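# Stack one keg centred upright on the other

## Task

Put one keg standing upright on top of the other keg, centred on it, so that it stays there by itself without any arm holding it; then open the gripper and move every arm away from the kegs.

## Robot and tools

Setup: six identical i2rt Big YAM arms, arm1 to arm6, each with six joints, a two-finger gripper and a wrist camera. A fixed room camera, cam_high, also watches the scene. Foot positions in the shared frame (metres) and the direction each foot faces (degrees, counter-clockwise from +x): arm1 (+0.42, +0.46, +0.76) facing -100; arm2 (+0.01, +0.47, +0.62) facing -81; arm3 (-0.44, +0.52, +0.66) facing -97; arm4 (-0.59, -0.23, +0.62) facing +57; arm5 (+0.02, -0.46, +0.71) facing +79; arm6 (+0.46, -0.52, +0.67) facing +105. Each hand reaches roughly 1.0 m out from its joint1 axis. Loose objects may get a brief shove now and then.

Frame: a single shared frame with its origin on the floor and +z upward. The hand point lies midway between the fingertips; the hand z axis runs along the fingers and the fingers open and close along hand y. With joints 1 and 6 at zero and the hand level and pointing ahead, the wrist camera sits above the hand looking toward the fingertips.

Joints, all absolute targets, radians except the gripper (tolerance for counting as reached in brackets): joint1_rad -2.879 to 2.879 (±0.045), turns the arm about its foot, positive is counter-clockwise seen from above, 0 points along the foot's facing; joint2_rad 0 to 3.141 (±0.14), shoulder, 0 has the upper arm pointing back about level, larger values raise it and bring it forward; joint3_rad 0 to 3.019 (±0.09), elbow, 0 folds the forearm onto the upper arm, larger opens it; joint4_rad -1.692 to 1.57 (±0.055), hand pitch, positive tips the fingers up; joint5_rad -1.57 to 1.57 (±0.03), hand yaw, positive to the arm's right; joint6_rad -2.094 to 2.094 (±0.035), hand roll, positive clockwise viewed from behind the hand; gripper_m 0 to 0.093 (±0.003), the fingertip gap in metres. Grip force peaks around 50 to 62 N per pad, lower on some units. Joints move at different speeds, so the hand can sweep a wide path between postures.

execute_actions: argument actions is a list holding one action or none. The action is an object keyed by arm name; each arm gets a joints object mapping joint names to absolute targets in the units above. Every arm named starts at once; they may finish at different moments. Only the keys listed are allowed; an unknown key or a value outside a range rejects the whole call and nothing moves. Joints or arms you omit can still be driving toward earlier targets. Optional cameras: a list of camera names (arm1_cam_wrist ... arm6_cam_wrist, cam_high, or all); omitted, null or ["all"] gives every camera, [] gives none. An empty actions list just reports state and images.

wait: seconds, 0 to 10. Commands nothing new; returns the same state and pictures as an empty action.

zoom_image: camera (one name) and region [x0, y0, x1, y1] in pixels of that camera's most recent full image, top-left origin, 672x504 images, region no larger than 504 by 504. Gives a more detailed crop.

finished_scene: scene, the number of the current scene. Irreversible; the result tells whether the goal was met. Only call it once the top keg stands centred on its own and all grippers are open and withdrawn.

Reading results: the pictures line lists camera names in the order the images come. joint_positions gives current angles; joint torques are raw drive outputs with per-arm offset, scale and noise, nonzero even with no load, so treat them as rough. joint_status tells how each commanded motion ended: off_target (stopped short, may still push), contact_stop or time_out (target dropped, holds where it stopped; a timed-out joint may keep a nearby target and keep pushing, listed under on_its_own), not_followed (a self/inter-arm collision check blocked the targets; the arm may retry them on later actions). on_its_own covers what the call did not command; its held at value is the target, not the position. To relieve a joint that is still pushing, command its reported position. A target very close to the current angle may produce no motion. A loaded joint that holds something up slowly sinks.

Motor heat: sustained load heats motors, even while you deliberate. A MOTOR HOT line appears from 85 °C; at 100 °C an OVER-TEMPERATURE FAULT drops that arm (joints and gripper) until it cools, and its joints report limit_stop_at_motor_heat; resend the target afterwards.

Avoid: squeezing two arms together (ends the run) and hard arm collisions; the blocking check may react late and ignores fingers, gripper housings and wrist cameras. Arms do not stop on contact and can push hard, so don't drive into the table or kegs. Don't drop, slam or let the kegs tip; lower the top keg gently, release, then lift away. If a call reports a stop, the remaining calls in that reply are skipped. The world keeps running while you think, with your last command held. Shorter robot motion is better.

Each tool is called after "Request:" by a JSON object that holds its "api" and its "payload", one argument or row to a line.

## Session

Request:
{"api": "execute_actions", "payload": {
  "actions": []
}}

Scene clock: 0.00 s.
Joint torques (N m, as the arm reports them, + toward a larger angle): no reading
arm1.joint_positions: joint1_rad=+0.356 joint2_rad=+0.559 joint3_rad=+1.366 joint4_rad=-1.345 joint5_rad=+0.091 joint6_rad=-0.411 gripper_m=+0.094
arm1.joint_status: not commanded
arm1.hand: x=+0.4489 y=+0.2415 z=+1.2926 quat_wxyz=(-0.271, -0.425, -0.762, +0.406) (m; scene frame)
arm2.joint_positions: joint1_rad=-0.267 joint2_rad=+0.618 joint3_rad=+1.471 joint4_rad=-1.477 joint5_rad=-0.141 joint6_rad=+0.293 gripper_m=+0.094
arm2.joint_status: not commanded
arm2.hand: x=+0.0117 y=+0.2677 z=+1.1691 quat_wxyz=(-0.390, -0.723, -0.516, +0.244) (m; scene frame)
arm3.joint_positions: joint1_rad=+0.165 joint2_rad=+0.618 joint3_rad=+1.464 joint4_rad=-1.231 joint5_rad=+0.201 joint6_rad=+0.487 gripper_m=+0.094
arm3.joint_status: not commanded
arm3.hand: x=-0.4660 y=+0.2910 z=+1.2616 quat_wxyz=(-0.441, -0.728, -0.390, +0.351) (m; scene frame)
arm4.joint_positions: joint1_rad=-0.416 joint2_rad=+0.547 joint3_rad=+1.331 joint4_rad=-1.403 joint5_rad=-0.039 joint6_rad=-0.504 gripper_m=+0.095
arm4.joint_status: not commanded
arm4.hand: x=-0.4206 y=-0.1098 z=+1.1327 quat_wxyz=(-0.455, +0.465, -0.759, -0.030) (m; scene frame)
arm5.joint_positions: joint1_rad=+0.286 joint2_rad=+0.617 joint3_rad=+1.450 joint4_rad=-1.174 joint5_rad=+0.244 joint6_rad=+0.094 gripper_m=+0.094
arm5.joint_status: not commanded
arm5.hand: x=+0.0303 y=-0.2196 z=+1.3139 quat_wxyz=(-0.444, +0.529, -0.619, -0.376) (m; scene frame)
arm6.joint_positions: joint1_rad=-0.117 joint2_rad=+0.543 joint3_rad=+1.341 joint4_rad=-1.526 joint5_rad=-0.193 joint6_rad=+0.499 gripper_m=+0.094
arm6.joint_status: not commanded
arm6.hand: x=+0.4006 y=-0.3479 z=+1.1692 quat_wxyz=(-0.103, +0.554, -0.720, -0.405) (m; scene frame)
pictures: arm1_cam_wrist, arm2_cam_wrist, arm3_cam_wrist, arm4_cam_wrist, arm5_cam_wrist, arm6_cam_wrist, cam_high
Images, in order (width x height): arm1_cam_wrist 672x504, arm2_cam_wrist 672x504, arm3_cam_wrist 672x504, arm4_cam_wrist 672x504, arm5_cam_wrist 672x504, arm6_cam_wrist 672x504, cam_high 672x504.

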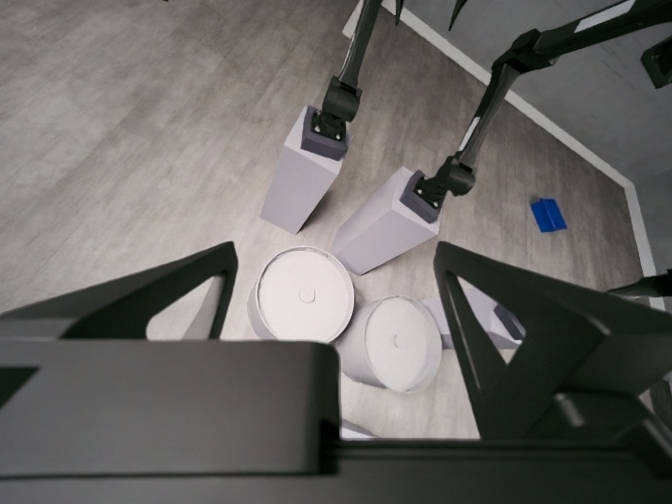

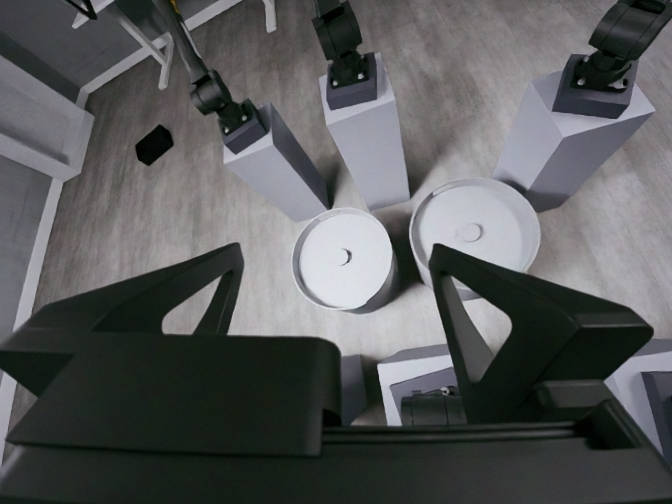

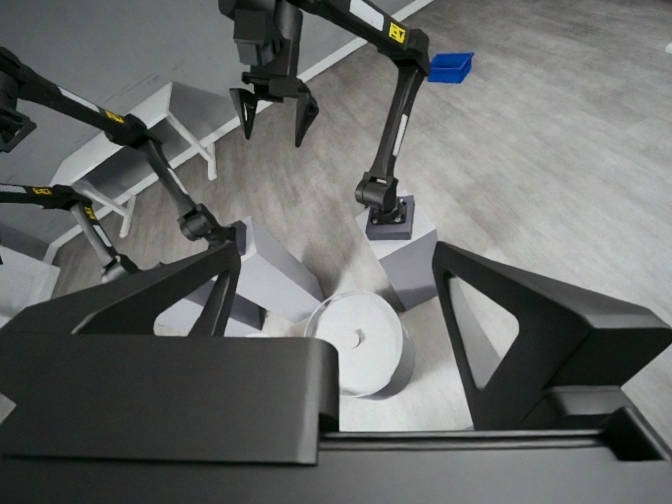

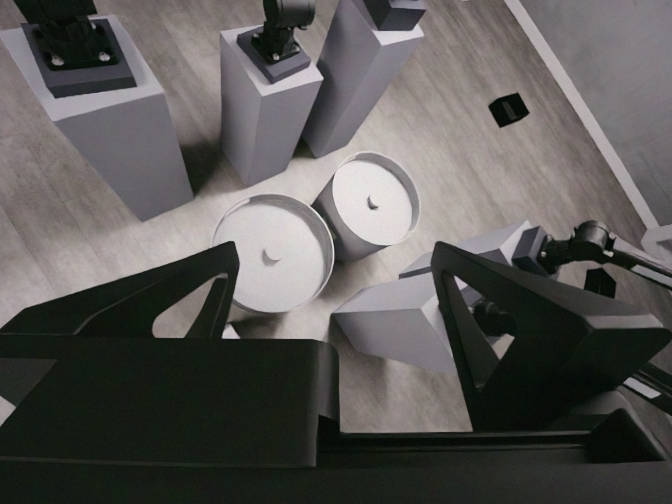

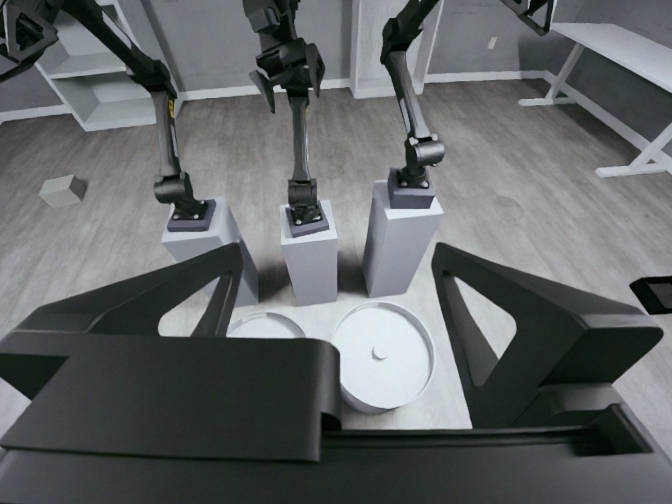

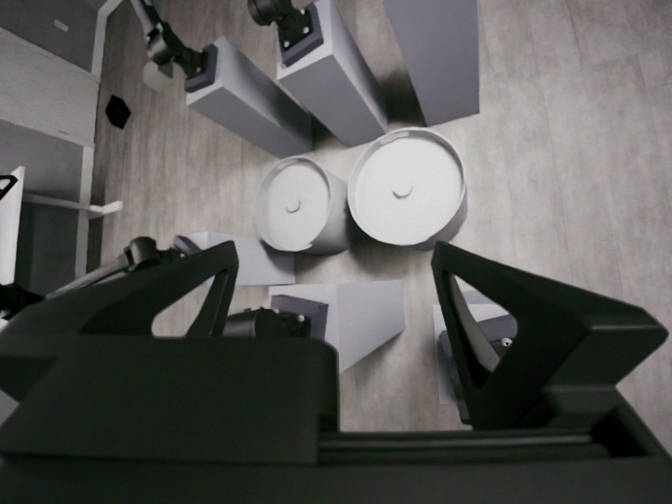

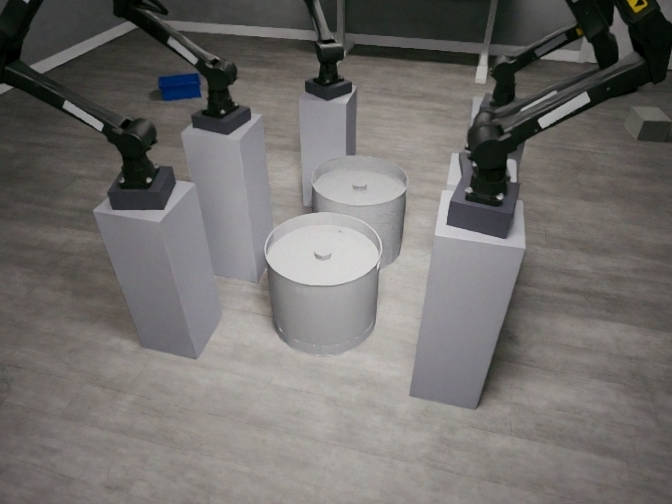

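Request:
{"api": "execute_actions", "payload": {
  "actions": [
    {"arm1":{"joints":{"joint1_rad":0.198,"joint6_rad":-0.33,"joint5_rad":0,"joint2_rad":1.65,"joint3_rad":0.92,"joint4_rad":-0.815}},"arm2":{"joints":{"joint1_rad":0.325,"joint6_rad":1.73,"joint5_rad":0,"joint2_rad":1.26,"joint3_rad":0.8,"joint4_rad":-1.1}},"arm5":{"joints":{"joint1_rad":-0.68,"joint6_rad":0.34,"joint5_rad":0,"joint2_rad":1.5,"joint3_rad":0.9,"joint4_rad":-0.94}},"arm4":{"joints":{"joint1_rad":-0.783,"joint6_rad":-1.71,"joint5_rad":0,"joint2_rad":1.9,"joint3_rad":1.7,"joint4_rad":-1.35}},"arm3":{"joints":{"joint1_rad":-1.2,"joint2_rad":1.2}},"arm6":{"joints":{"joint1_rad":-1.5,"joint2_rad":1.2}}}
  ],
  "cameras": []
}}

Request:
{"api": "execute_actions", "payload": {
  "actions": [
    {"arm1":{"joints":{"joint2_rad":2.56,"joint3_rad":1.11,"joint4_rad":-0.1}},"arm2":{"joints":{"joint2_rad":2.14,"joint3_rad":0.75,"joint4_rad":-0.16}},"arm5":{"joints":{"joint2_rad":2.425,"joint3_rad":0.925,"joint4_rad":-0.045}},"arm4":{"joints":{"joint2_rad":2.51,"joint3_rad":1.81,"joint4_rad":-0.815}}}
  ]
}}

Scene clock: 20.53 s.
Joint torques (N m, as the arm reports them, + toward a larger angle): arm1=[ -2.38 -11.86   8.24   0.65  -0.13   0.19] | arm2=[ 0.39 -9.54  8.18  0.87  0.09  0.02] | arm3=[  0.16 -10.76  12.6    1.57   0.15  -0.11] | arm4=[ -0.12 -16.11  10.48   0.02   0.02  -0.11] | arm5=[ 1.05 -7.91  8.64  0.42 -0.03  0.1 ] | arm6=[-1.19 -9.65 11.48  1.01 -0.06  0.17]
arm1.joint_positions: joint1_rad=+0.207 joint2_rad=+1.647 joint3_rad=+0.912 joint4_rad=-0.824 joint5_rad=+0.003 joint6_rad=-0.344 gripper_m=+0.094
arm1.joint_status: all done
arm1.hand: x=+0.4357 y=+0.0555 z=+0.7520 quat_wxyz=(+0.005, -0.559, -0.829, +0.002) (m; scene frame)
arm2.joint_positions: joint1_rad=+0.327 joint2_rad=+1.274 joint3_rad=+0.790 joint4_rad=-1.115 joint5_rad=-0.001 joint6_rad=+1.714 gripper_m=+0.094
arm2.joint_status: all done
arm2.hand: x=+0.1524 y=+0.1981 z=+0.7078 quat_wxyz=(+0.013, -0.986, -0.169, +0.004) (m; scene frame)
arm3.joint_positions: joint1_rad=-1.193 joint2_rad=+1.220 joint3_rad=+1.459 joint4_rad=-1.231 joint5_rad=+0.201 joint6_rad=+0.487 gripper_m=+0.094
arm3.joint_status: all done
arm3.hand: x=-0.8934 y=+0.4422 z=+1.0579 quat_wxyz=(-0.014, -0.943, +0.142, +0.299) (m; scene frame)
arm4.joint_positions: joint1_rad=-0.776 joint2_rad=+1.926 joint3_rad=+1.675 joint4_rad=-1.348 joint5_rad=-0.001 joint6_rad=-1.694 gripper_m=+0.095
arm4.joint_status: all done
arm4.hand: x=-0.0227 y=-0.1071 z=+0.7404 quat_wxyz=(+0.014, +0.815, -0.579, -0.008) (m; scene frame)
arm5.joint_positions: joint1_rad=-0.680 joint2_rad=+1.489 joint3_rad=+0.870 joint4_rad=-0.939 joint5_rad=+0.001 joint6_rad=+0.331 gripper_m=+0.094
arm5.joint_status: all done
arm5.hand: x=+0.3034 y=-0.2187 z=+0.7558 quat_wxyz=(-0.011, +0.186, -0.982, +0.000) (m; scene frame)
arm6.joint_positions: joint1_rad=-1.499 joint2_rad=+1.221 joint3_rad=+1.341 joint4_rad=-1.526 joint5_rad=-0.193 joint6_rad=+0.499 gripper_m=+0.094
arm6.joint_status: all done
arm6.hand: x=+0.8024 y=-0.3649 z=+0.9887 quat_wxyz=(-0.035, -0.070, -0.989, -0.122) (m; scene frame)
pictures: none
No camera images: the call's "cameras" was empty. Leave "cameras" out to get every camera's image.

Scene clock: 23.27 s.
Joint torques (N m, as the arm reports them, + toward a larger angle): arm1=[ -2.42 -15.92   1.47   0.58  -0.14   0.19] | arm2=[  0.54 -15.33   1.69   1.21   0.12   0.  ] | arm3=[  1.01 -11.19  12.66   1.76   0.12  -0.08] | arm4=[  0.17 -19.08   8.6    0.44   0.01  -0.1 ] | arm5=[  1.03 -13.66   1.1    0.82  -0.03   0.09] | arm6=[-1.13 -9.63 11.47  1.01 -0.06  0.17]
arm1.joint_positions: joint1_rad=+0.207 joint2_rad=+2.559 joint3_rad=+1.104 joint4_rad=-0.108 joint5_rad=+0.003 joint6_rad=-0.344 gripper_m=+0.094
arm1.joint_status: all done
arm1.hand: x=+0.4334 y=+0.0442 z=+0.4073 quat_wxyz=(+0.007, -0.559, -0.829, +0.000) (m; scene frame)
arm2.joint_positions: joint1_rad=+0.327 joint2_rad=+2.141 joint3_rad=+0.751 joint4_rad=-0.177 joint5_rad=-0.001 joint6_rad=+1.715 gripper_m=+0.094
arm2.joint_status: all done
arm2.hand: x=+0.1734 y=+0.1567 z=+0.4098 quat_wxyz=(-0.003, -0.986, -0.168, -0.001) (m; scene frame)
arm3.joint_positions: joint1_rad=-1.193 joint2_rad=+1.220 joint3_rad=+1.459 joint4_rad=-1.231 joint5_rad=+0.201 joint6_rad=+0.487 gripper_m=+0.094
arm3.joint_status: not commanded
arm3.hand: x=-0.8934 y=+0.4422 z=+1.0579 quat_wxyz=(-0.014, -0.943, +0.142, +0.299) (m; scene frame)
arm4.joint_positions: joint1_rad=-0.776 joint2_rad=+2.531 joint3_rad=+1.780 joint4_rad=-0.823 joint5_rad=-0.001 joint6_rad=-1.695 gripper_m=+0.095
arm4.joint_status: all done
arm4.hand: x=+0.0446 y=-0.0954 z=+0.4043 quat_wxyz=(+0.005, +0.816, -0.579, +0.000) (m; scene frame)
arm5.joint_positions: joint1_rad=-0.680 joint2_rad=+2.442 joint3_rad=+0.918 joint4_rad=-0.054 joint5_rad=+0.001 joint6_rad=+0.331 gripper_m=+0.094
arm5.joint_status: all done
arm5.hand: x=+0.3068 y=-0.2204 z=+0.4049 quat_wxyz=(-0.003, +0.186, -0.983, +0.005) (m; scene frame)
arm6.joint_positions: joint1_rad=-1.499 joint2_rad=+1.221 joint3_rad=+1.341 joint4_rad=-1.526 joint5_rad=-0.193 joint6_rad=+0.499 gripper_m=+0.094
arm6.joint_status: not commanded
arm6.hand: x=+0.8024 y=-0.3649 z=+0.9887 quat_wxyz=(-0.035, -0.070, -0.989, -0.122) (m; scene frame)
pictures: arm1_cam_wrist, arm2_cam_wrist, arm3_cam_wrist, arm4_cam_wrist, arm5_cam_wrist, arm6_cam_wrist, cam_high
joint command not followed: on one or more control steps a check withheld the commanded joint targets of the arm1 arm, and it was not sent them on those steps.
cause: the commanded joint targets would bring a part of the robot too close to another arm (this arm's wrist (the part past joint 4) and the other arm's wrist (the part past joint 4)); next, command targets that bring no part of the robot closer to that arm.
joint command not followed: on one or more control steps a check withheld the commanded joint targets of the arm5 arm, and it was not sent them on those steps.
cause: the commanded joint targets would bring a part of the robot too close to another arm (this arm's wrist (the part past joint 4) and the other arm's wrist (the part past joint 4)); next, command targets that bring no part of the robot closer to that arm.
Images, in order (width x height): arm1_cam_wrist 672x504, arm2_cam_wrist 672x504, arm3_cam_wrist 672x504, arm4_cam_wrist 672x504, arm5_cam_wrist 672x504, arm6_cam_wrist 672x504, cam_high 672x504.

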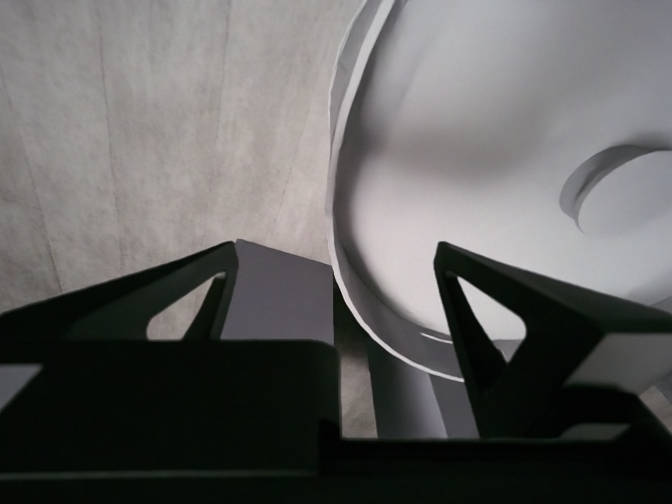

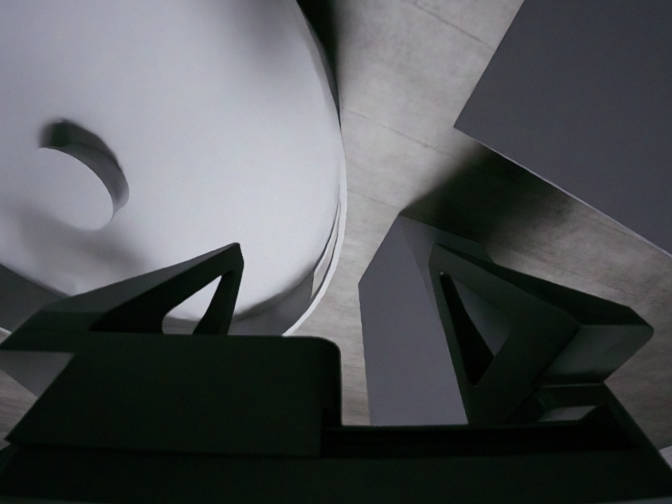

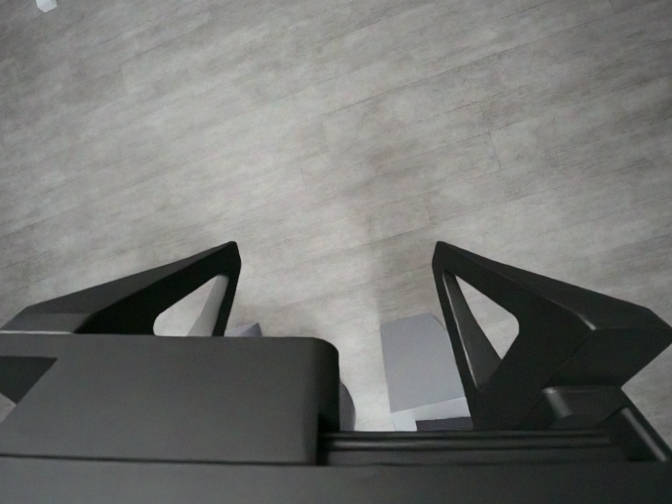

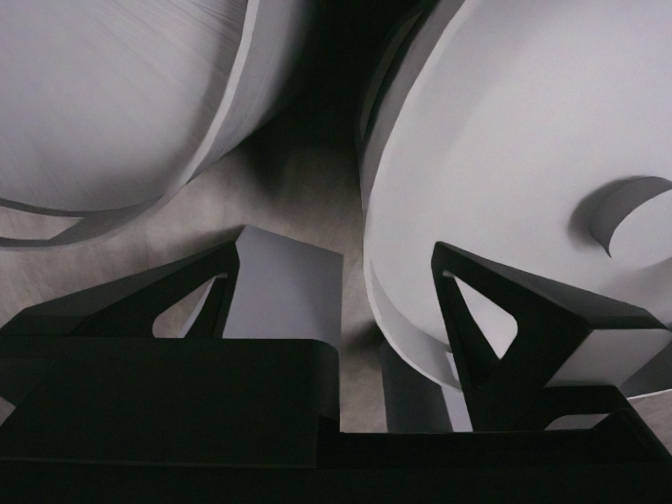

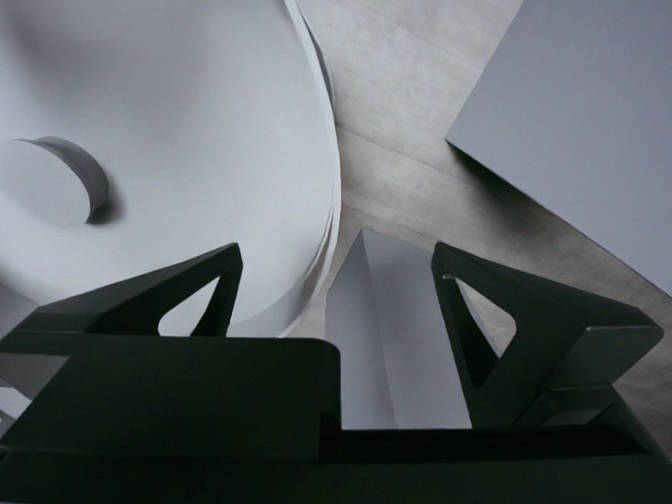

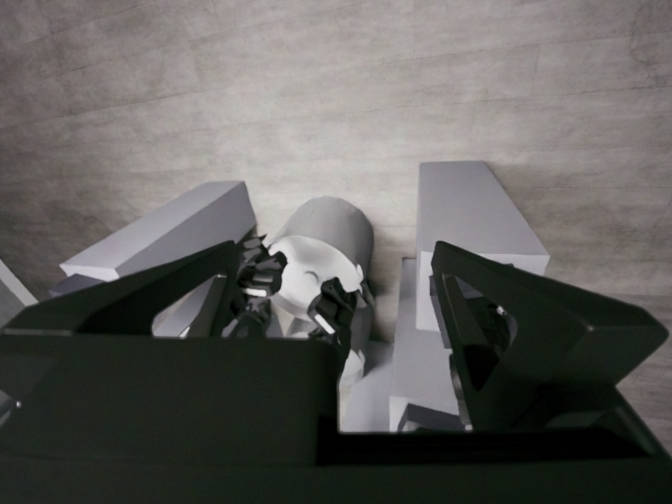

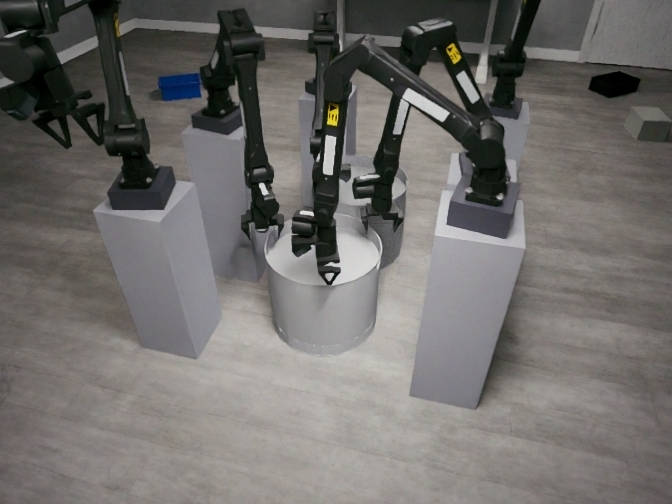

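Request:
{"api": "execute_actions", "payload": {
  "actions": [
    {"arm1":{"joints":{"joint2_rad":2.77,"joint3_rad":1.25,"joint4_rad":-0.04}},"arm2":{"joints":{"joint1_rad":0.355,"joint6_rad":1.76,"joint2_rad":2.39,"joint3_rad":0.835,"joint4_rad":0.008}},"arm5":{"joints":{"joint1_rad":-0.695,"joint2_rad":2.655,"joint3_rad":1.07,"joint4_rad":0.035}},"arm4":{"joints":{"joint2_rad":2.68,"joint3_rad":1.91,"joint4_rad":-0.74}}}
  ],
  "cameras": []
}}

Request:
{"api": "execute_actions", "payload": {
  "actions": [
    {"arm1":{"joints":{"gripper_m":0}},"arm2":{"joints":{"gripper_m":0}},"arm5":{"joints":{"gripper_m":0}},"arm4":{"joints":{"gripper_m":0}}}
  ],
  "cameras": []
}}

Request:
{"api": "execute_actions", "payload": {
  "actions": [
    {"arm1":{"joints":{"joint2_rad":2.485,"joint3_rad":1.11,"joint4_rad":-0.108}},"arm2":{"joints":{"joint2_rad":2.04,"joint3_rad":0.77,"joint4_rad":-0.17}},"arm5":{"joints":{"joint2_rad":2.32,"joint3_rad":0.945,"joint4_rad":-0.065}},"arm4":{"joints":{"joint2_rad":2.42,"joint3_rad":1.86,"joint4_rad":-0.83}}}
  ],
  "cameras": ["cam_high"]
}}

Scene clock: 38.47 s.
Joint torques (N m, as the arm reports them, + toward a larger angle): arm1=[ -2.41 -16.95   0.6    0.34  -0.14   0.19] | arm2=[  1.58 -17.27   0.65   1.05   0.09   0.02] | arm3=[  0.35 -10.7   12.71   1.86   0.15  -0.1 ] | arm4=[  0.02 -20.13   7.43   0.24   0.    -0.1 ] | arm5=[  0.23 -13.91   0.26   0.44  -0.03   0.09] | arm6=[-1.16 -9.65 11.48  1.01 -0.06  0.17]
arm1.joint_positions: joint1_rad=+0.207 joint2_rad=+2.772 joint3_rad=+1.246 joint4_rad=-0.040 joint5_rad=+0.003 joint6_rad=-0.344 gripper_m=+0.094
arm1.joint_status: all done
arm1.hand: x=+0.4326 y=+0.0492 z=+0.3270 quat_wxyz=(+0.008, -0.559, -0.829, -0.001) (m; scene frame)
arm2.joint_positions: joint1_rad=+0.349 joint2_rad=+2.403 joint3_rad=+0.831 joint4_rad=-0.008 joint5_rad=-0.001 joint6_rad=+1.744 gripper_m=+0.094
arm2.joint_status: all done
arm2.hand: x=+0.1766 y=+0.1671 z=+0.3263 quat_wxyz=(+0.003, -0.986, -0.165, +0.001) (m; scene frame)
arm3.joint_positions: joint1_rad=-1.193 joint2_rad=+1.220 joint3_rad=+1.459 joint4_rad=-1.231 joint5_rad=+0.201 joint6_rad=+0.487 gripper_m=+0.094
arm3.joint_status: not commanded
arm3.hand: x=-0.8934 y=+0.4422 z=+1.0579 quat_wxyz=(-0.014, -0.943, +0.142, +0.299) (m; scene frame)
arm4.joint_positions: joint1_rad=-0.776 joint2_rad=+2.700 joint3_rad=+1.890 joint4_rad=-0.743 joint5_rad=-0.001 joint6_rad=-1.695 gripper_m=+0.095
arm4.joint_status: all done
arm4.hand: x=+0.0556 y=-0.0936 z=+0.3273 quat_wxyz=(-0.003, +0.816, -0.579, +0.007) (m; scene frame)
arm5.joint_positions: joint1_rad=-0.685 joint2_rad=+2.666 joint3_rad=+1.066 joint4_rad=+0.035 joint5_rad=+0.001 joint6_rad=+0.331 gripper_m=+0.094
arm5.joint_status: all done
arm5.hand: x=+0.3157 y=-0.2163 z=+0.3259 quat_wxyz=(-0.009, +0.184, -0.983, +0.001) (m; scene frame)
arm6.joint_positions: joint1_rad=-1.499 joint2_rad=+1.221 joint3_rad=+1.341 joint4_rad=-1.526 joint5_rad=-0.193 joint6_rad=+0.499 gripper_m=+0.094
arm6.joint_status: not commanded
arm6.hand: x=+0.8024 y=-0.3649 z=+0.9887 quat_wxyz=(-0.035, -0.070, -0.989, -0.122) (m; scene frame)
pictures: none
No camera images: the call's "cameras" was empty. Leave "cameras" out to get every camera's image.

Scene clock: 39.27 s.
Joint torques (N m, as the arm reports them, + toward a larger angle): arm1=[ -2.44 -16.64   0.57   0.23  -0.02   0.23] | arm2=[  1.93 -16.54   0.16   0.83   0.09  -0.33] | arm3=[  0.24 -10.86  12.63   1.61   0.11  -0.11] | arm4=[  0.09 -19.64   6.91  -0.2    0.13  -0.51] | arm5=[  0.86 -13.86   0.31   0.44   0.5    0.09] | arm6=[-1.19 -9.64 11.48  1.01 -0.07  0.17]
arm1.joint_positions: joint1_rad=+0.207 joint2_rad=+2.772 joint3_rad=+1.246 joint4_rad=-0.040 joint5_rad=+0.000 joint6_rad=-0.348 gripper_m=+0.002
arm1.joint_status: all done
arm1.hand: x=+0.4331 y=+0.0492 z=+0.3270 quat_wxyz=(+0.006, -0.557, -0.830, -0.002) (m; scene frame)
arm2.joint_positions: joint1_rad=+0.349 joint2_rad=+2.402 joint3_rad=+0.837 joint4_rad=+0.000 joint5_rad=-0.001 joint6_rad=+1.780 gripper_m=+0.002
arm2.joint_status: all done
arm2.hand: x=+0.1793 y=+0.1620 z=+0.3266 quat_wxyz=(-0.004, -0.989, -0.147, -0.001) (m; scene frame)
arm3.joint_positions: joint1_rad=-1.193 joint2_rad=+1.220 joint3_rad=+1.459 joint4_rad=-1.231 joint5_rad=+0.201 joint6_rad=+0.487 gripper_m=+0.094
arm3.joint_status: not commanded
arm3.hand: x=-0.8934 y=+0.4422 z=+1.0579 quat_wxyz=(-0.014, -0.943, +0.142, +0.299) (m; scene frame)
arm4.joint_positions: joint1_rad=-0.776 joint2_rad=+2.699 joint3_rad=+1.898 joint4_rad=-0.727 joint5_rad=-0.004 joint6_rad=-1.654 gripper_m=+0.002
arm4.joint_status: all done
arm4.hand: x=+0.0641 y=-0.0916 z=+0.3306 quat_wxyz=(-0.014, +0.803, -0.595, +0.015) (m; scene frame)
arm5.joint_positions: joint1_rad=-0.693 joint2_rad=+2.666 joint3_rad=+1.066 joint4_rad=+0.035 joint5_rad=-0.012 joint6_rad=+0.331 gripper_m=+0.002
arm5.joint_status: all done
arm5.hand: x=+0.3161 y=-0.2167 z=+0.3259 quat_wxyz=(-0.006, +0.180, -0.984, -0.005) (m; scene frame)
arm6.joint_positions: joint1_rad=-1.499 joint2_rad=+1.221 joint3_rad=+1.341 joint4_rad=-1.526 joint5_rad=-0.193 joint6_rad=+0.499 gripper_m=+0.094
arm6.joint_status: not commanded
arm6.hand: x=+0.8024 y=-0.3649 z=+0.9887 quat_wxyz=(-0.035, -0.070, -0.989, -0.122) (m; scene frame)
pictures: none
No camera images: the call's "cameras" was empty. Leave "cameras" out to get every camera's image.

Scene clock: 40.57 s.
Joint torques (N m, as the arm reports them, + toward a larger angle): arm1=[ -2.13 -22.01   1.79   0.23   0.45   0.34] | arm2=[  1.2  -26.2    2.92  -0.03  -0.18  -0.33] | arm3=[  1.03 -11.65  12.58   1.53   0.13  -0.1 ] | arm4=[  0.39 -26.52   9.05  -0.55   0.22  -0.47] | arm5=[  1.26 -20.74   0.92   0.34   0.63   0.16] | arm6=[-1.18 -9.63 11.47  1.01 -0.06  0.17]
arm1.joint_positions: joint1_rad=+0.199 joint2_rad=+2.559 joint3_rad=+1.098 joint4_rad=-0.109 joint5_rad=-0.014 joint6_rad=-0.359 gripper_m=+0.002
arm1.joint_status: all done
arm1.hand: x=+0.4330 y=+0.0475 z=+0.4074 quat_wxyz=(+0.001, -0.556, -0.831, -0.007) (m; scene frame)
arm2.joint_positions: joint1_rad=+0.350 joint2_rad=+2.155 joint3_rad=+0.753 joint4_rad=-0.159 joint5_rad=+0.007 joint6_rad=+1.782 gripper_m=+0.002
arm2.joint_status: all done
arm2.hand: x=+0.1799 y=+0.1589 z=+0.4054 quat_wxyz=(-0.007, -0.989, -0.147, +0.002) (m; scene frame)
arm3.joint_positions: joint1_rad=-1.193 joint2_rad=+1.220 joint3_rad=+1.459 joint4_rad=-1.231 joint5_rad=+0.201 joint6_rad=+0.487 gripper_m=+0.094
arm3.joint_status: not commanded
arm3.hand: x=-0.8934 y=+0.4422 z=+1.0579 quat_wxyz=(-0.014, -0.943, +0.142, +0.299) (m; scene frame)
arm4.joint_positions: joint1_rad=-0.780 joint2_rad=+2.550 joint3_rad=+1.827 joint4_rad=-0.805 joint5_rad=-0.007 joint6_rad=-1.658 gripper_m=+0.003
arm4.joint_status: all done
arm4.hand: x=+0.0662 y=-0.0928 z=+0.4061 quat_wxyz=(-0.015, +0.803, -0.595, +0.014) (m; scene frame)
arm5.joint_positions: joint1_rad=-0.699 joint2_rad=+2.447 joint3_rad=+0.941 joint4_rad=-0.062 joint5_rad=-0.015 joint6_rad=+0.323 gripper_m=+0.002
arm5.joint_status: all done
arm5.hand: x=+0.3175 y=-0.2167 z=+0.4038 quat_wxyz=(-0.004, +0.181, -0.983, -0.005) (m; scene frame)
arm6.joint_positions: joint1_rad=-1.499 joint2_rad=+1.221 joint3_rad=+1.341 joint4_rad=-1.526 joint5_rad=-0.193 joint6_rad=+0.499 gripper_m=+0.094
arm6.joint_status: not commanded
arm6.hand: x=+0.8024 y=-0.3649 z=+0.9887 quat_wxyz=(-0.035, -0.070, -0.989, -0.122) (m; scene frame)
pictures: cam_high
Images, in order (width x height): cam_high 672x504.

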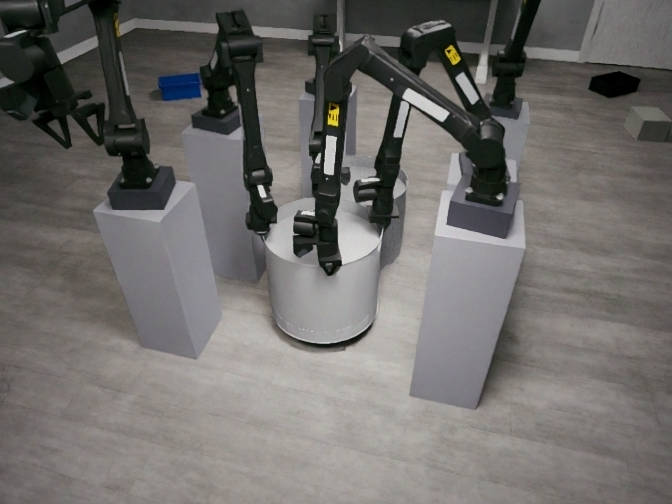

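Request:
{"api": "execute_actions", "payload": {
  "actions": [
    {"arm1":{"joints":{"joint1_rad":0.18,"joint6_rad":-0.37,"joint2_rad":2.015,"joint3_rad":0.88,"joint4_rad":-0.315}},"arm2":{"joints":{"joint1_rad":0.365,"joint6_rad":1.79,"joint2_rad":1.515,"joint3_rad":0.75,"joint4_rad":-0.619}},"arm5":{"joints":{"joint1_rad":-0.63,"joint6_rad":0.39,"joint2_rad":1.865,"joint3_rad":0.91,"joint4_rad":-0.43}},"arm4":{"joints":{"joint1_rad":-0.73,"joint6_rad":-1.61,"joint2_rad":2.17,"joint3_rad":1.88,"joint4_rad":-1.089}}}
  ],
  "cameras": []
}}

Request:
{"api": "execute_actions", "payload": {
  "actions": [
    {"arm1":{"joints":{"joint2_rad":1.76,"joint3_rad":0.88,"joint4_rad":-0.552}},"arm2":{"joints":{"joint2_rad":1.295,"joint3_rad":0.86,"joint4_rad":-0.927}},"arm5":{"joints":{"joint2_rad":1.635,"joint3_rad":0.93,"joint4_rad":-0.679}},"arm4":{"joints":{"joint2_rad":2.075,"joint3_rad":1.96,"joint4_rad":-1.262}}}
  ],
  "cameras": []
}}

Scene clock: 62.13 s.
Joint torques (N m, as the arm reports them, + toward a larger angle): arm1=[ -2.34 -20.22   6.11   1.11   0.28   0.1 ] | arm2=[  0.68 -22.61  11.29  -0.1    0.27  -0.21] | arm3=[  0.27 -11.33  12.6    1.87   0.14  -0.13] | arm4=[  1.38 -26.07  12.16  -0.38  -0.23   0.06] | arm5=[  2.28 -19.7    7.13   0.64   0.34   0.13] | arm6=[-1.17 -9.65 11.48  1.01 -0.06  0.17]
arm1.joint_positions: joint1_rad=+0.188 joint2_rad=+2.094 joint3_rad=+0.844 joint4_rad=-0.335 joint5_rad=-0.009 joint6_rad=-0.376 gripper_m=+0.002
arm1.joint_status: all done
arm1.hand: x=+0.4282 y=+0.0762 z=+0.5675 quat_wxyz=(+0.008, -0.553, -0.833, -0.012) (m; scene frame)
arm2.joint_positions: joint1_rad=+0.369 joint2_rad=+1.630 joint3_rad=+0.668 joint4_rad=-0.609 joint5_rad=-0.005 joint6_rad=+1.798 gripper_m=+0.002
arm2.joint_status: all done
arm2.hand: x=+0.1760 y=+0.1840 z=+0.5642 quat_wxyz=(+0.000, -0.989, -0.148, -0.002) (m; scene frame)
arm3.joint_positions: joint1_rad=-1.193 joint2_rad=+1.220 joint3_rad=+1.459 joint4_rad=-1.231 joint5_rad=+0.201 joint6_rad=+0.487 gripper_m=+0.094
arm3.joint_status: not commanded
arm3.hand: x=-0.8934 y=+0.4422 z=+1.0579 quat_wxyz=(-0.014, -0.943, +0.142, +0.299) (m; scene frame)
arm4.joint_positions: joint1_rad=-0.740 joint2_rad=+2.299 joint3_rad=+1.826 joint4_rad=-1.074 joint5_rad=+0.005 joint6_rad=-1.611 gripper_m=+0.004
arm4.joint_status: all done
arm4.hand: x=+0.0603 y=-0.0671 z=+0.5667 quat_wxyz=(-0.004, +0.801, -0.598, +0.011) (m; scene frame)
arm5.joint_positions: joint1_rad=-0.643 joint2_rad=+1.992 joint3_rad=+0.855 joint4_rad=-0.435 joint5_rad=-0.008 joint6_rad=+0.375 gripper_m=+0.002
arm5.joint_status: all done
arm5.hand: x=+0.3149 y=-0.1896 z=+0.5659 quat_wxyz=(-0.003, +0.183, -0.983, -0.001) (m; scene frame)
arm6.joint_positions: joint1_rad=-1.499 joint2_rad=+1.221 joint3_rad=+1.341 joint4_rad=-1.526 joint5_rad=-0.193 joint6_rad=+0.499 gripper_m=+0.094
arm6.joint_status: not commanded
arm6.hand: x=+0.8024 y=-0.3649 z=+0.9887 quat_wxyz=(-0.035, -0.070, -0.989, -0.122) (m; scene frame)
pictures: none
No camera images: the call's "cameras" was empty. Leave "cameras" out to get every camera's image.

Scene clock: 64.37 s.
Joint torques (N m, as the arm reports them, + toward a larger angle): arm1=[ -1.94 -19.81   9.86   0.93   0.02   0.09] | arm2=[  1.2  -18.01  15.47  -0.59   0.    -0.34] | arm3=[ -0.19 -10.24  12.69   1.51   0.11  -0.06] | arm4=[  1.01 -24.02  16.43  -1.02  -0.12   0.  ] | arm5=[  1.54 -18.21  10.01   0.03   0.52   0.06] | arm6=[-1.16 -9.65 11.48  1.01 -0.06  0.17]
arm1.joint_positions: joint1_rad=+0.182 joint2_rad=+1.845 joint3_rad=+0.826 joint4_rad=-0.568 joint5_rad=-0.002 joint6_rad=-0.375 gripper_m=+0.002
arm1.joint_status: all done
arm1.hand: x=+0.4252 y=+0.0754 z=+0.6569 quat_wxyz=(+0.011, -0.556, -0.831, -0.011) (m; scene frame)
arm2.joint_positions: joint1_rad=+0.369 joint2_rad=+1.383 joint3_rad=+0.731 joint4_rad=-0.897 joint5_rad=+0.002 joint6_rad=+1.807 gripper_m=+0.002
arm2.joint_status: joint3_rad time_out (moved +0.063 of +0.192); the others done
arm2.on_its_own: joint3_rad reads +0.731 and still pushes toward +0.844 since a time_out
arm2.hand: x=+0.1732 y=+0.1867 z=+0.6566 quat_wxyz=(-0.012, -0.990, -0.144, -0.003) (m; scene frame)
arm3.joint_positions: joint1_rad=-1.193 joint2_rad=+1.220 joint3_rad=+1.459 joint4_rad=-1.231 joint5_rad=+0.201 joint6_rad=+0.487 gripper_m=+0.094
arm3.joint_status: not commanded
arm3.hand: x=-0.8934 y=+0.4422 z=+1.0579 quat_wxyz=(-0.014, -0.943, +0.142, +0.299) (m; scene frame)
arm4.joint_positions: joint1_rad=-0.737 joint2_rad=+2.179 joint3_rad=+1.864 joint4_rad=-1.226 joint5_rad=+0.002 joint6_rad=-1.605 gripper_m=+0.003
arm4.joint_status: joint3_rad time_out (moved +0.037 of +0.134); the others done
arm4.on_its_own: joint3_rad reads +1.864 and still pushes toward +1.960 since a time_out
arm4.hand: x=+0.0539 y=-0.0654 z=+0.6573 quat_wxyz=(-0.007, +0.800, -0.599, +0.012) (m; scene frame)
arm5.joint_positions: joint1_rad=-0.637 joint2_rad=+1.755 joint3_rad=+0.856 joint4_rad=-0.669 joint5_rad=-0.012 joint6_rad=+0.385 gripper_m=+0.002
arm5.joint_status: all done
arm5.hand: x=+0.3099 y=-0.1891 z=+0.6553 quat_wxyz=(-0.004, +0.181, -0.983, -0.004) (m; scene frame)
arm6.joint_positions: joint1_rad=-1.499 joint2_rad=+1.221 joint3_rad=+1.341 joint4_rad=-1.526 joint5_rad=-0.193 joint6_rad=+0.499 gripper_m=+0.094
arm6.joint_status: not commanded
arm6.hand: x=+0.8024 y=-0.3649 z=+0.9887 quat_wxyz=(-0.035, -0.070, -0.989, -0.122) (m; scene frame)
pictures: none
No camera images: the call's "cameras" was empty. Leave "cameras" out to get every camera's image.

Diagonal to the midpoint (gap 6 cm, needs only 3 cm more height).

Request:
{"api": "execute_actions", "payload": {
  "actions": [
    {"arm1":{"joints":{"joint1_rad":-0.02,"joint6_rad":-0.57,"joint2_rad":1.55,"joint3_rad":0.975,"joint4_rad":-0.82}},"arm2":{"joints":{"joint1_rad":0.125,"joint6_rad":1.555,"joint2_rad":1.07,"joint3_rad":0.93,"joint4_rad":-1.23}},"arm5":{"joints":{"joint1_rad":-0.455,"joint6_rad":0.565,"joint2_rad":1.35,"joint3_rad":0.925,"joint4_rad":-0.94}},"arm4":{"joints":{"joint1_rad":-0.695,"joint6_rad":-1.57,"joint2_rad":1.81,"joint3_rad":1.8,"joint4_rad":-1.34}}}
  ],
  "cameras": ["cam_high"]
}}

Scene clock: 75.03 s.
Joint torques (N m, as the arm reports them, + toward a larger angle): arm1=[ -1.87 -18.29  17.    -0.3   -0.12   0.06] | arm2=[  0.85 -11.8   16.84   0.17   0.85  -0.33] | arm3=[  0.85 -11.5   12.44   1.68   0.1   -0.11] | arm4=[ -0.24 -23.54  15.71   0.3   -0.49  -0.14] | arm5=[  1.45 -15.03  13.64  -0.46  -0.26  -0.01] | arm6=[-1.15 -9.64 11.47  1.01 -0.07  0.17]
arm1.joint_positions: joint1_rad=-0.019 joint2_rad=+1.633 joint3_rad=+0.853 joint4_rad=-0.811 joint5_rad=+0.002 joint6_rad=-0.572 gripper_m=+0.002
arm1.joint_status: joint3_rad time_out (moved +0.027 of +0.149); the others done
arm1.on_its_own: joint3_rad reads +0.853 and still pushes toward +0.966 since a time_out
arm1.hand: x=+0.3494 y=+0.0871 z=+0.7419 quat_wxyz=(+0.013, -0.558, -0.830, -0.013) (m; scene frame)
arm2.joint_positions: joint1_rad=+0.135 joint2_rad=+1.128 joint3_rad=+0.787 joint4_rad=-1.221 joint5_rad=-0.021 joint6_rad=+1.570 gripper_m=+0.003
arm2.joint_status: joint3_rad time_out (moved +0.056 of +0.199); the others done
arm2.on_its_own: joint3_rad reads +0.787 and still pushes toward +0.899 since a time_out
arm2.hand: x=+0.0942 y=+0.2000 z=+0.7470 quat_wxyz=(-0.004, -0.989, -0.145, -0.010) (m; scene frame)
arm3.joint_positions: joint1_rad=-1.193 joint2_rad=+1.220 joint3_rad=+1.459 joint4_rad=-1.231 joint5_rad=+0.201 joint6_rad=+0.487 gripper_m=+0.094
arm3.joint_status: not commanded
arm3.hand: x=-0.8934 y=+0.4422 z=+1.0579 quat_wxyz=(-0.014, -0.943, +0.142, +0.299) (m; scene frame)
arm4.joint_positions: joint1_rad=-0.683 joint2_rad=+1.941 joint3_rad=+1.714 joint4_rad=-1.344 joint5_rad=+0.011 joint6_rad=-1.551 gripper_m=+0.004
arm4.joint_status: all done
arm4.hand: x=-0.0222 y=-0.0531 z=+0.7460 quat_wxyz=(+0.007, +0.800, -0.600, +0.006) (m; scene frame)
arm5.joint_positions: joint1_rad=-0.459 joint2_rad=+1.458 joint3_rad=+0.818 joint4_rad=-0.919 joint5_rad=+0.007 joint6_rad=+0.568 gripper_m=+0.002
arm5.joint_status: joint3_rad time_out (moved -0.038 of +0.069); the others done
arm5.on_its_own: joint3_rad reads +0.818 and still pushes toward +0.925 since a time_out
arm5.hand: x=+0.2345 y=-0.1761 z=+0.7495 quat_wxyz=(-0.013, +0.179, -0.984, +0.001) (m; scene frame)
arm6.joint_positions: joint1_rad=-1.499 joint2_rad=+1.221 joint3_rad=+1.341 joint4_rad=-1.526 joint5_rad=-0.193 joint6_rad=+0.499 gripper_m=+0.094
arm6.joint_status: not commanded
arm6.hand: x=+0.8024 y=-0.3649 z=+0.9887 quat_wxyz=(-0.035, -0.070, -0.989, -0.122) (m; scene frame)
pictures: cam_high
joint command not followed: on one or more control steps a check withheld the commanded joint targets of the arm1 arm, and it was not sent them on those steps.
cause: the commanded joint targets would bring a part of the robot too close to another arm (this arm's wrist (the part past joint 4) and the other arm's wrist (the part past joint 4)); next, command targets that bring no part of the robot closer to that arm.
Images, in order (width x height): cam_high 672x504.

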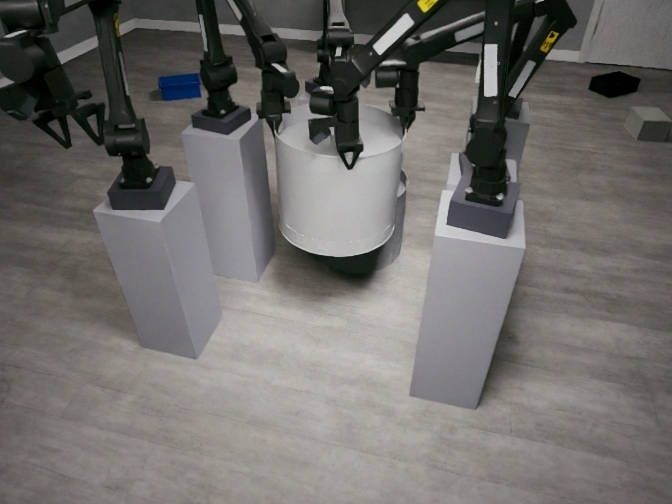

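Request:
{"api": "execute_actions", "payload": {
  "actions": [
    {"arm1":{"joints":{"joint1_rad":-0.385,"joint6_rad":-0.935,"joint2_rad":1.65,"joint3_rad":1.14,"joint4_rad":-0.855}},"arm2":{"joints":{"joint1_rad":-0.44,"joint6_rad":0.99,"joint2_rad":1.065,"joint3_rad":0.92,"joint4_rad":-1.235}},"arm5":{"joints":{"joint1_rad":0.016,"joint6_rad":1.04,"joint2_rad":1.21,"joint3_rad":0.765,"joint4_rad":-0.938}},"arm4":{"joints":{"joint1_rad":-0.577,"joint6_rad":-1.45,"joint2_rad":1.46,"joint3_rad":1.315,"joint4_rad":-1.22}}}
  ],
  "cameras": []
}}

Scene clock: 96.87 s.
Joint torques (N m, as the arm reports them, + toward a larger angle): arm1=[ -1.97 -22.79  17.31  -0.92  -0.56   0.05] | arm2=[  1.4  -12.08  16.79   1.11   0.18  -0.23] | arm3=[ -0.39 -11.38  12.63   1.75   0.13  -0.05] | arm4=[ -0.42 -17.38  16.65   0.17  -0.29  -0.12] | arm5=[  1.54 -11.59  13.17   0.43  -0.25   0.05] | arm6=[-1.17 -9.65 11.47  1.01 -0.06  0.17]
arm1.joint_positions: joint1_rad=-0.384 joint2_rad=+1.759 joint3_rad=+1.016 joint4_rad=-0.832 joint5_rad=+0.015 joint6_rad=-0.936 gripper_m=+0.002
arm1.joint_status: joint3_rad time_out (moved +0.163 of +0.287); the others done
arm1.on_its_own: joint3_rad reads +1.016 and still pushes toward +1.128 since a time_out
arm1.hand: x=+0.1877 y=+0.0872 z=+0.7387 quat_wxyz=(+0.015, -0.558, -0.830, -0.006) (m; scene frame)
arm2.joint_positions: joint1_rad=-0.446 joint2_rad=+1.121 joint3_rad=+0.787 joint4_rad=-1.249 joint5_rad=-0.002 joint6_rad=+0.999 gripper_m=+0.003
arm2.joint_status: joint3_rad time_out (moved +0.000 of +0.133); the others done
arm2.on_its_own: joint3_rad reads +0.787 and still pushes toward +0.900 since a time_out
arm2.hand: x=-0.0691 y=+0.2056 z=+0.7491 quat_wxyz=(+0.004, -0.990, -0.140, -0.003) (m; scene frame)
arm3.joint_positions: joint1_rad=-1.193 joint2_rad=+1.220 joint3_rad=+1.459 joint4_rad=-1.231 joint5_rad=+0.201 joint6_rad=+0.487 gripper_m=+0.094
arm3.joint_status: not commanded
arm3.hand: x=-0.8934 y=+0.4422 z=+1.0579 quat_wxyz=(-0.014, -0.943, +0.142, +0.299) (m; scene frame)
arm4.joint_positions: joint1_rad=-0.563 joint2_rad=+1.572 joint3_rad=+1.214 joint4_rad=-1.221 joint5_rad=+0.007 joint6_rad=-1.433 gripper_m=+0.003
arm4.joint_status: joint3_rad time_out (moved -0.500 of -0.399); the others done
arm4.on_its_own: joint3_rad reads +1.214 and still pushes toward +1.315 since a time_out
arm4.hand: x=-0.1829 y=-0.0465 z=+0.7482 quat_wxyz=(+0.009, +0.801, -0.599, +0.003) (m; scene frame)
arm5.joint_positions: joint1_rad=+0.010 joint2_rad=+1.300 joint3_rad=+0.664 joint4_rad=-0.939 joint5_rad=+0.008 joint6_rad=+1.037 gripper_m=+0.002
arm5.joint_status: joint3_rad time_out (moved -0.154 of -0.053); the others done
arm5.on_its_own: joint3_rad reads +0.664 and still pushes toward +0.765 since a time_out
arm5.hand: x=+0.0722 y=-0.1725 z=+0.7477 quat_wxyz=(-0.009, +0.179, -0.984, +0.006) (m; scene frame)
arm6.joint_positions: joint1_rad=-1.499 joint2_rad=+1.221 joint3_rad=+1.341 joint4_rad=-1.526 joint5_rad=-0.193 joint6_rad=+0.499 gripper_m=+0.094
arm6.joint_status: not commanded
arm6.hand: x=+0.8024 y=-0.3649 z=+0.9887 quat_wxyz=(-0.035, -0.070, -0.989, -0.122) (m; scene frame)
pictures: none
No camera images: the call's "cameras" was empty. Leave "cameras" out to get every camera's image.

Request:
{"api": "execute_actions", "payload": {
  "actions": [
    {"arm1":{"joints":{"joint1_rad":-0.714,"joint6_rad":-1.265,"joint2_rad":1.955,"joint3_rad":1.655,"joint4_rad":-1.045}},"arm2":{"joints":{"joint1_rad":-1.0,"joint6_rad":0.43,"joint2_rad":1.37,"joint3_rad":1.22,"joint4_rad":-1.194}},"arm5":{"joints":{"joint1_rad":0.76,"joint6_rad":1.78,"joint2_rad":1.315,"joint3_rad":0.885,"joint4_rad":-0.928}},"arm4":{"joints":{"joint1_rad":-0.21,"joint6_rad":-1.085,"joint2_rad":0.99,"joint3_rad":0.85,"joint4_rad":-1.28}}}
  ]
}}

Scene clock: 110.10 s.
Joint torques (N m, as the arm reports them, + toward a larger angle): arm1=[ -1.98 -30.18  17.6   -0.57   0.24   0.17] | arm2=[  0.55 -11.94   9.76   0.5    0.07  -0.27] | arm3=[  0.44 -10.67  12.59   1.64   0.14  -0.04] | arm4=[-0.2  -3.54  9.22  0.28  0.03  0.23] | arm5=[  2.13 -17.34  13.38  -1.5   -0.59   0.27] | arm6=[-1.16 -9.63 11.47  1.   -0.06  0.17]
arm1.joint_positions: joint1_rad=-0.713 joint2_rad=+2.083 joint3_rad=+1.556 joint4_rad=-1.029 joint5_rad=-0.010 joint6_rad=-1.277 gripper_m=+0.004
arm1.joint_status: joint3_rad time_out (moved +0.540 of +0.639); the others done
arm1.on_its_own: joint3_rad reads +1.556 and still pushes toward +1.655 since a time_out
arm1.hand: x=-0.0415 y=+0.0762 z=+0.7447 quat_wxyz=(+0.005, -0.553, -0.833, +0.005) (m; scene frame)
arm2.joint_positions: joint1_rad=-0.995 joint2_rad=+1.369 joint3_rad=+1.207 joint4_rad=-1.182 joint5_rad=-0.002 joint6_rad=+0.446 gripper_m=+0.001
arm2.joint_status: all done
arm2.hand: x=-0.3208 y=+0.1734 z=+0.8333 quat_wxyz=(-0.065, -0.983, -0.142, +0.094) (m; scene frame)
arm3.joint_positions: joint1_rad=-1.193 joint2_rad=+1.220 joint3_rad=+1.459 joint4_rad=-1.231 joint5_rad=+0.201 joint6_rad=+0.487 gripper_m=+0.094
arm3.joint_status: not commanded
arm3.hand: x=-0.8934 y=+0.4422 z=+1.0579 quat_wxyz=(-0.014, -0.943, +0.142, +0.299) (m; scene frame)
arm4.joint_positions: joint1_rad=-0.198 joint2_rad=+0.995 joint3_rad=+0.844 joint4_rad=-1.276 joint5_rad=-0.002 joint6_rad=-1.101 gripper_m=+0.001
arm4.joint_status: all done
arm4.hand: x=-0.3886 y=-0.0257 z=+0.8036 quat_wxyz=(-0.067, +0.809, -0.584, +0.012) (m; scene frame)
arm5.joint_positions: joint1_rad=+0.746 joint2_rad=+1.466 joint3_rad=+0.740 joint4_rad=-0.890 joint5_rad=+0.017 joint6_rad=+1.750 gripper_m=+0.003
arm5.joint_status: joint2_rad time_out (moved +0.166 of +0.015); joint3_rad time_out (moved +0.076 of +0.221); the others done
arm5.on_its_own: joint2_rad reads +1.466 and still pushes toward +1.315 since a time_out; joint3_rad reads +0.740 and still pushes toward +0.853 since a time_out
arm5.hand: x=-0.1501 y=-0.1834 z=+0.7193 quat_wxyz=(-0.022, +0.190, -0.981, +0.020) (m; scene frame)
arm6.joint_positions: joint1_rad=-1.499 joint2_rad=+1.221 joint3_rad=+1.341 joint4_rad=-1.526 joint5_rad=-0.193 joint6_rad=+0.499 gripper_m=+0.094
arm6.joint_status: not commanded
arm6.hand: x=+0.8024 y=-0.3649 z=+0.9887 quat_wxyz=(-0.035, -0.070, -0.989, -0.122) (m; scene frame)
pictures: arm1_cam_wrist, arm2_cam_wrist, arm3_cam_wrist, arm4_cam_wrist, arm5_cam_wrist, arm6_cam_wrist, cam_high
joint command not followed: on one or more control steps a check withheld the commanded joint targets of the arm1 arm, and it was not sent them on those steps.
cause: the commanded joint targets would bring a part of the robot too close to another arm (this arm's wrist (the part past joint 4) and the other arm's wrist (the part past joint 4)); next, command targets that bring no part of the robot closer to that arm.
joint command not followed: on one or more control steps a check withheld the commanded joint targets of the arm2 arm, and it was not sent them on those steps.
cause: the commanded joint targets would bring a part of the robot too close to another arm (this arm's wrist (the part past joint 4) and the other arm's wrist (the part past joint 4), along the way the arms are being sent); next, command targets that bring no part of the robot closer to that arm.
joint command not followed: on one or more control steps a check withheld the commanded joint targets of the arm5 arm, and it was not sent them on those steps.
cause: the commanded joint targets would bring a part of the robot too close to another arm (this arm's wrist (the part past joint 4) and the other arm's wrist (the part past joint 4)); next, command targets that bring no part of the robot closer to that arm.
Images, in order (width x height): arm1_cam_wrist 672x504, arm2_cam_wrist 672x504, arm3_cam_wrist 672x504, arm4_cam_wrist 672x504, arm5_cam_wrist 672x504, arm6_cam_wrist 672x504, cam_high 672x504.

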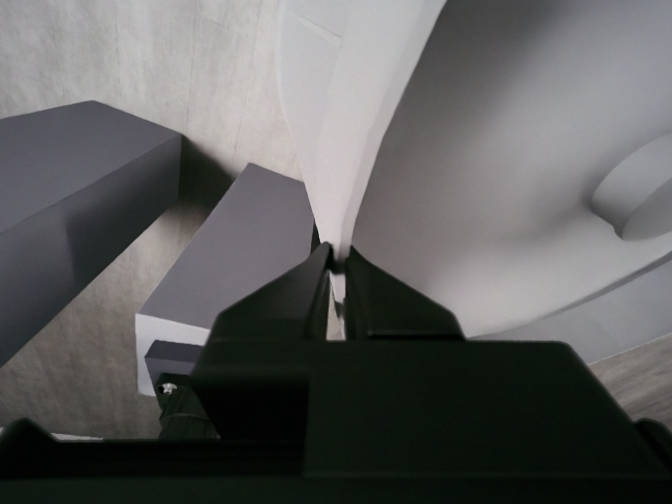

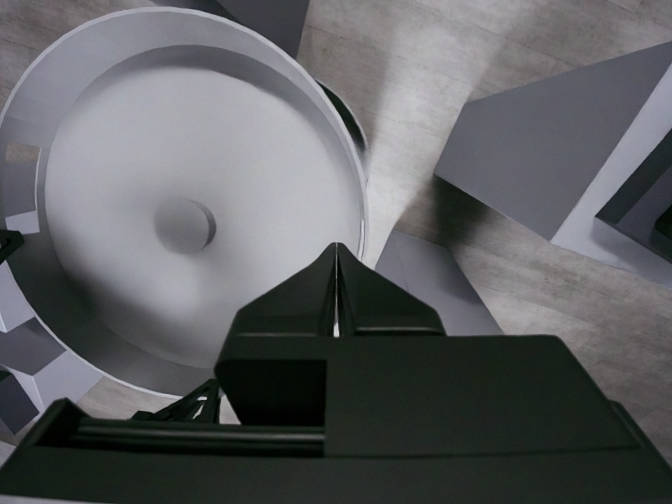

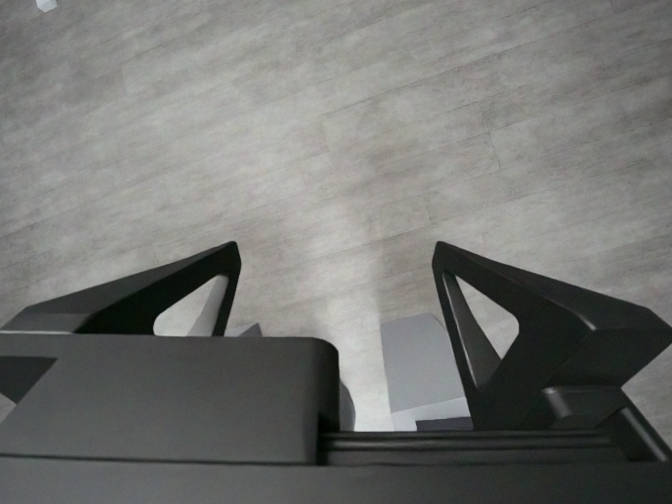

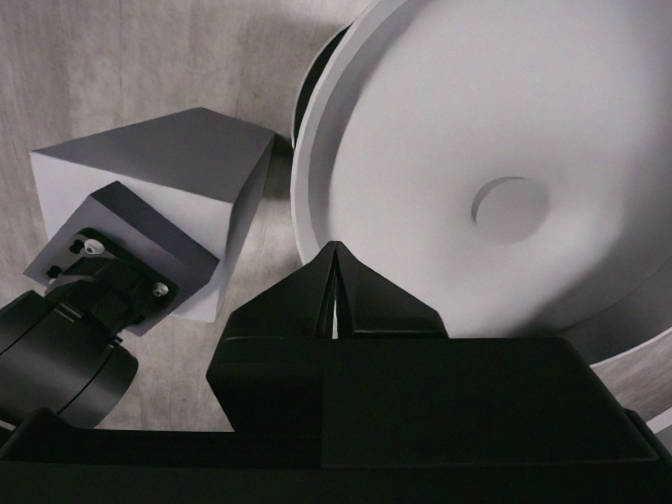

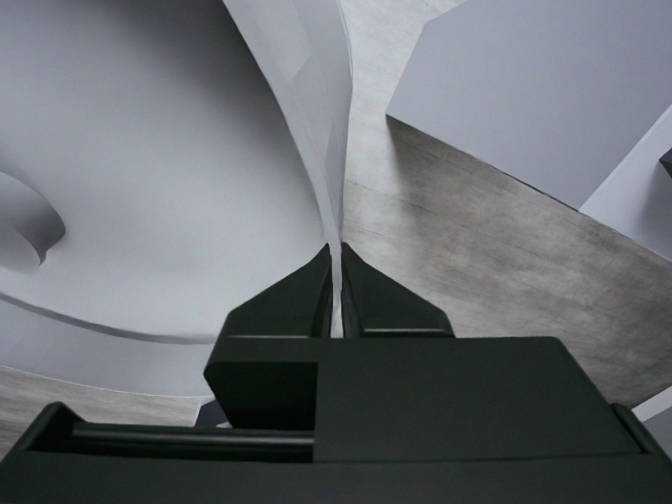

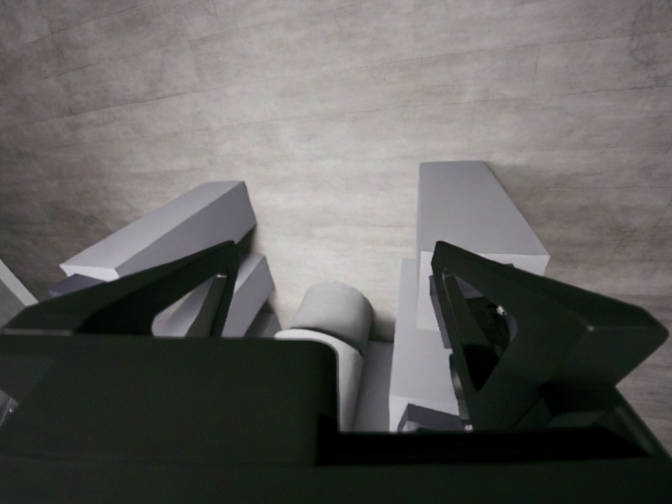

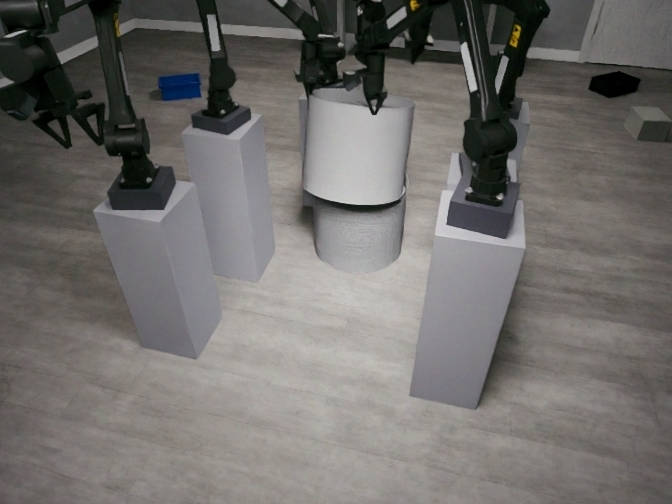

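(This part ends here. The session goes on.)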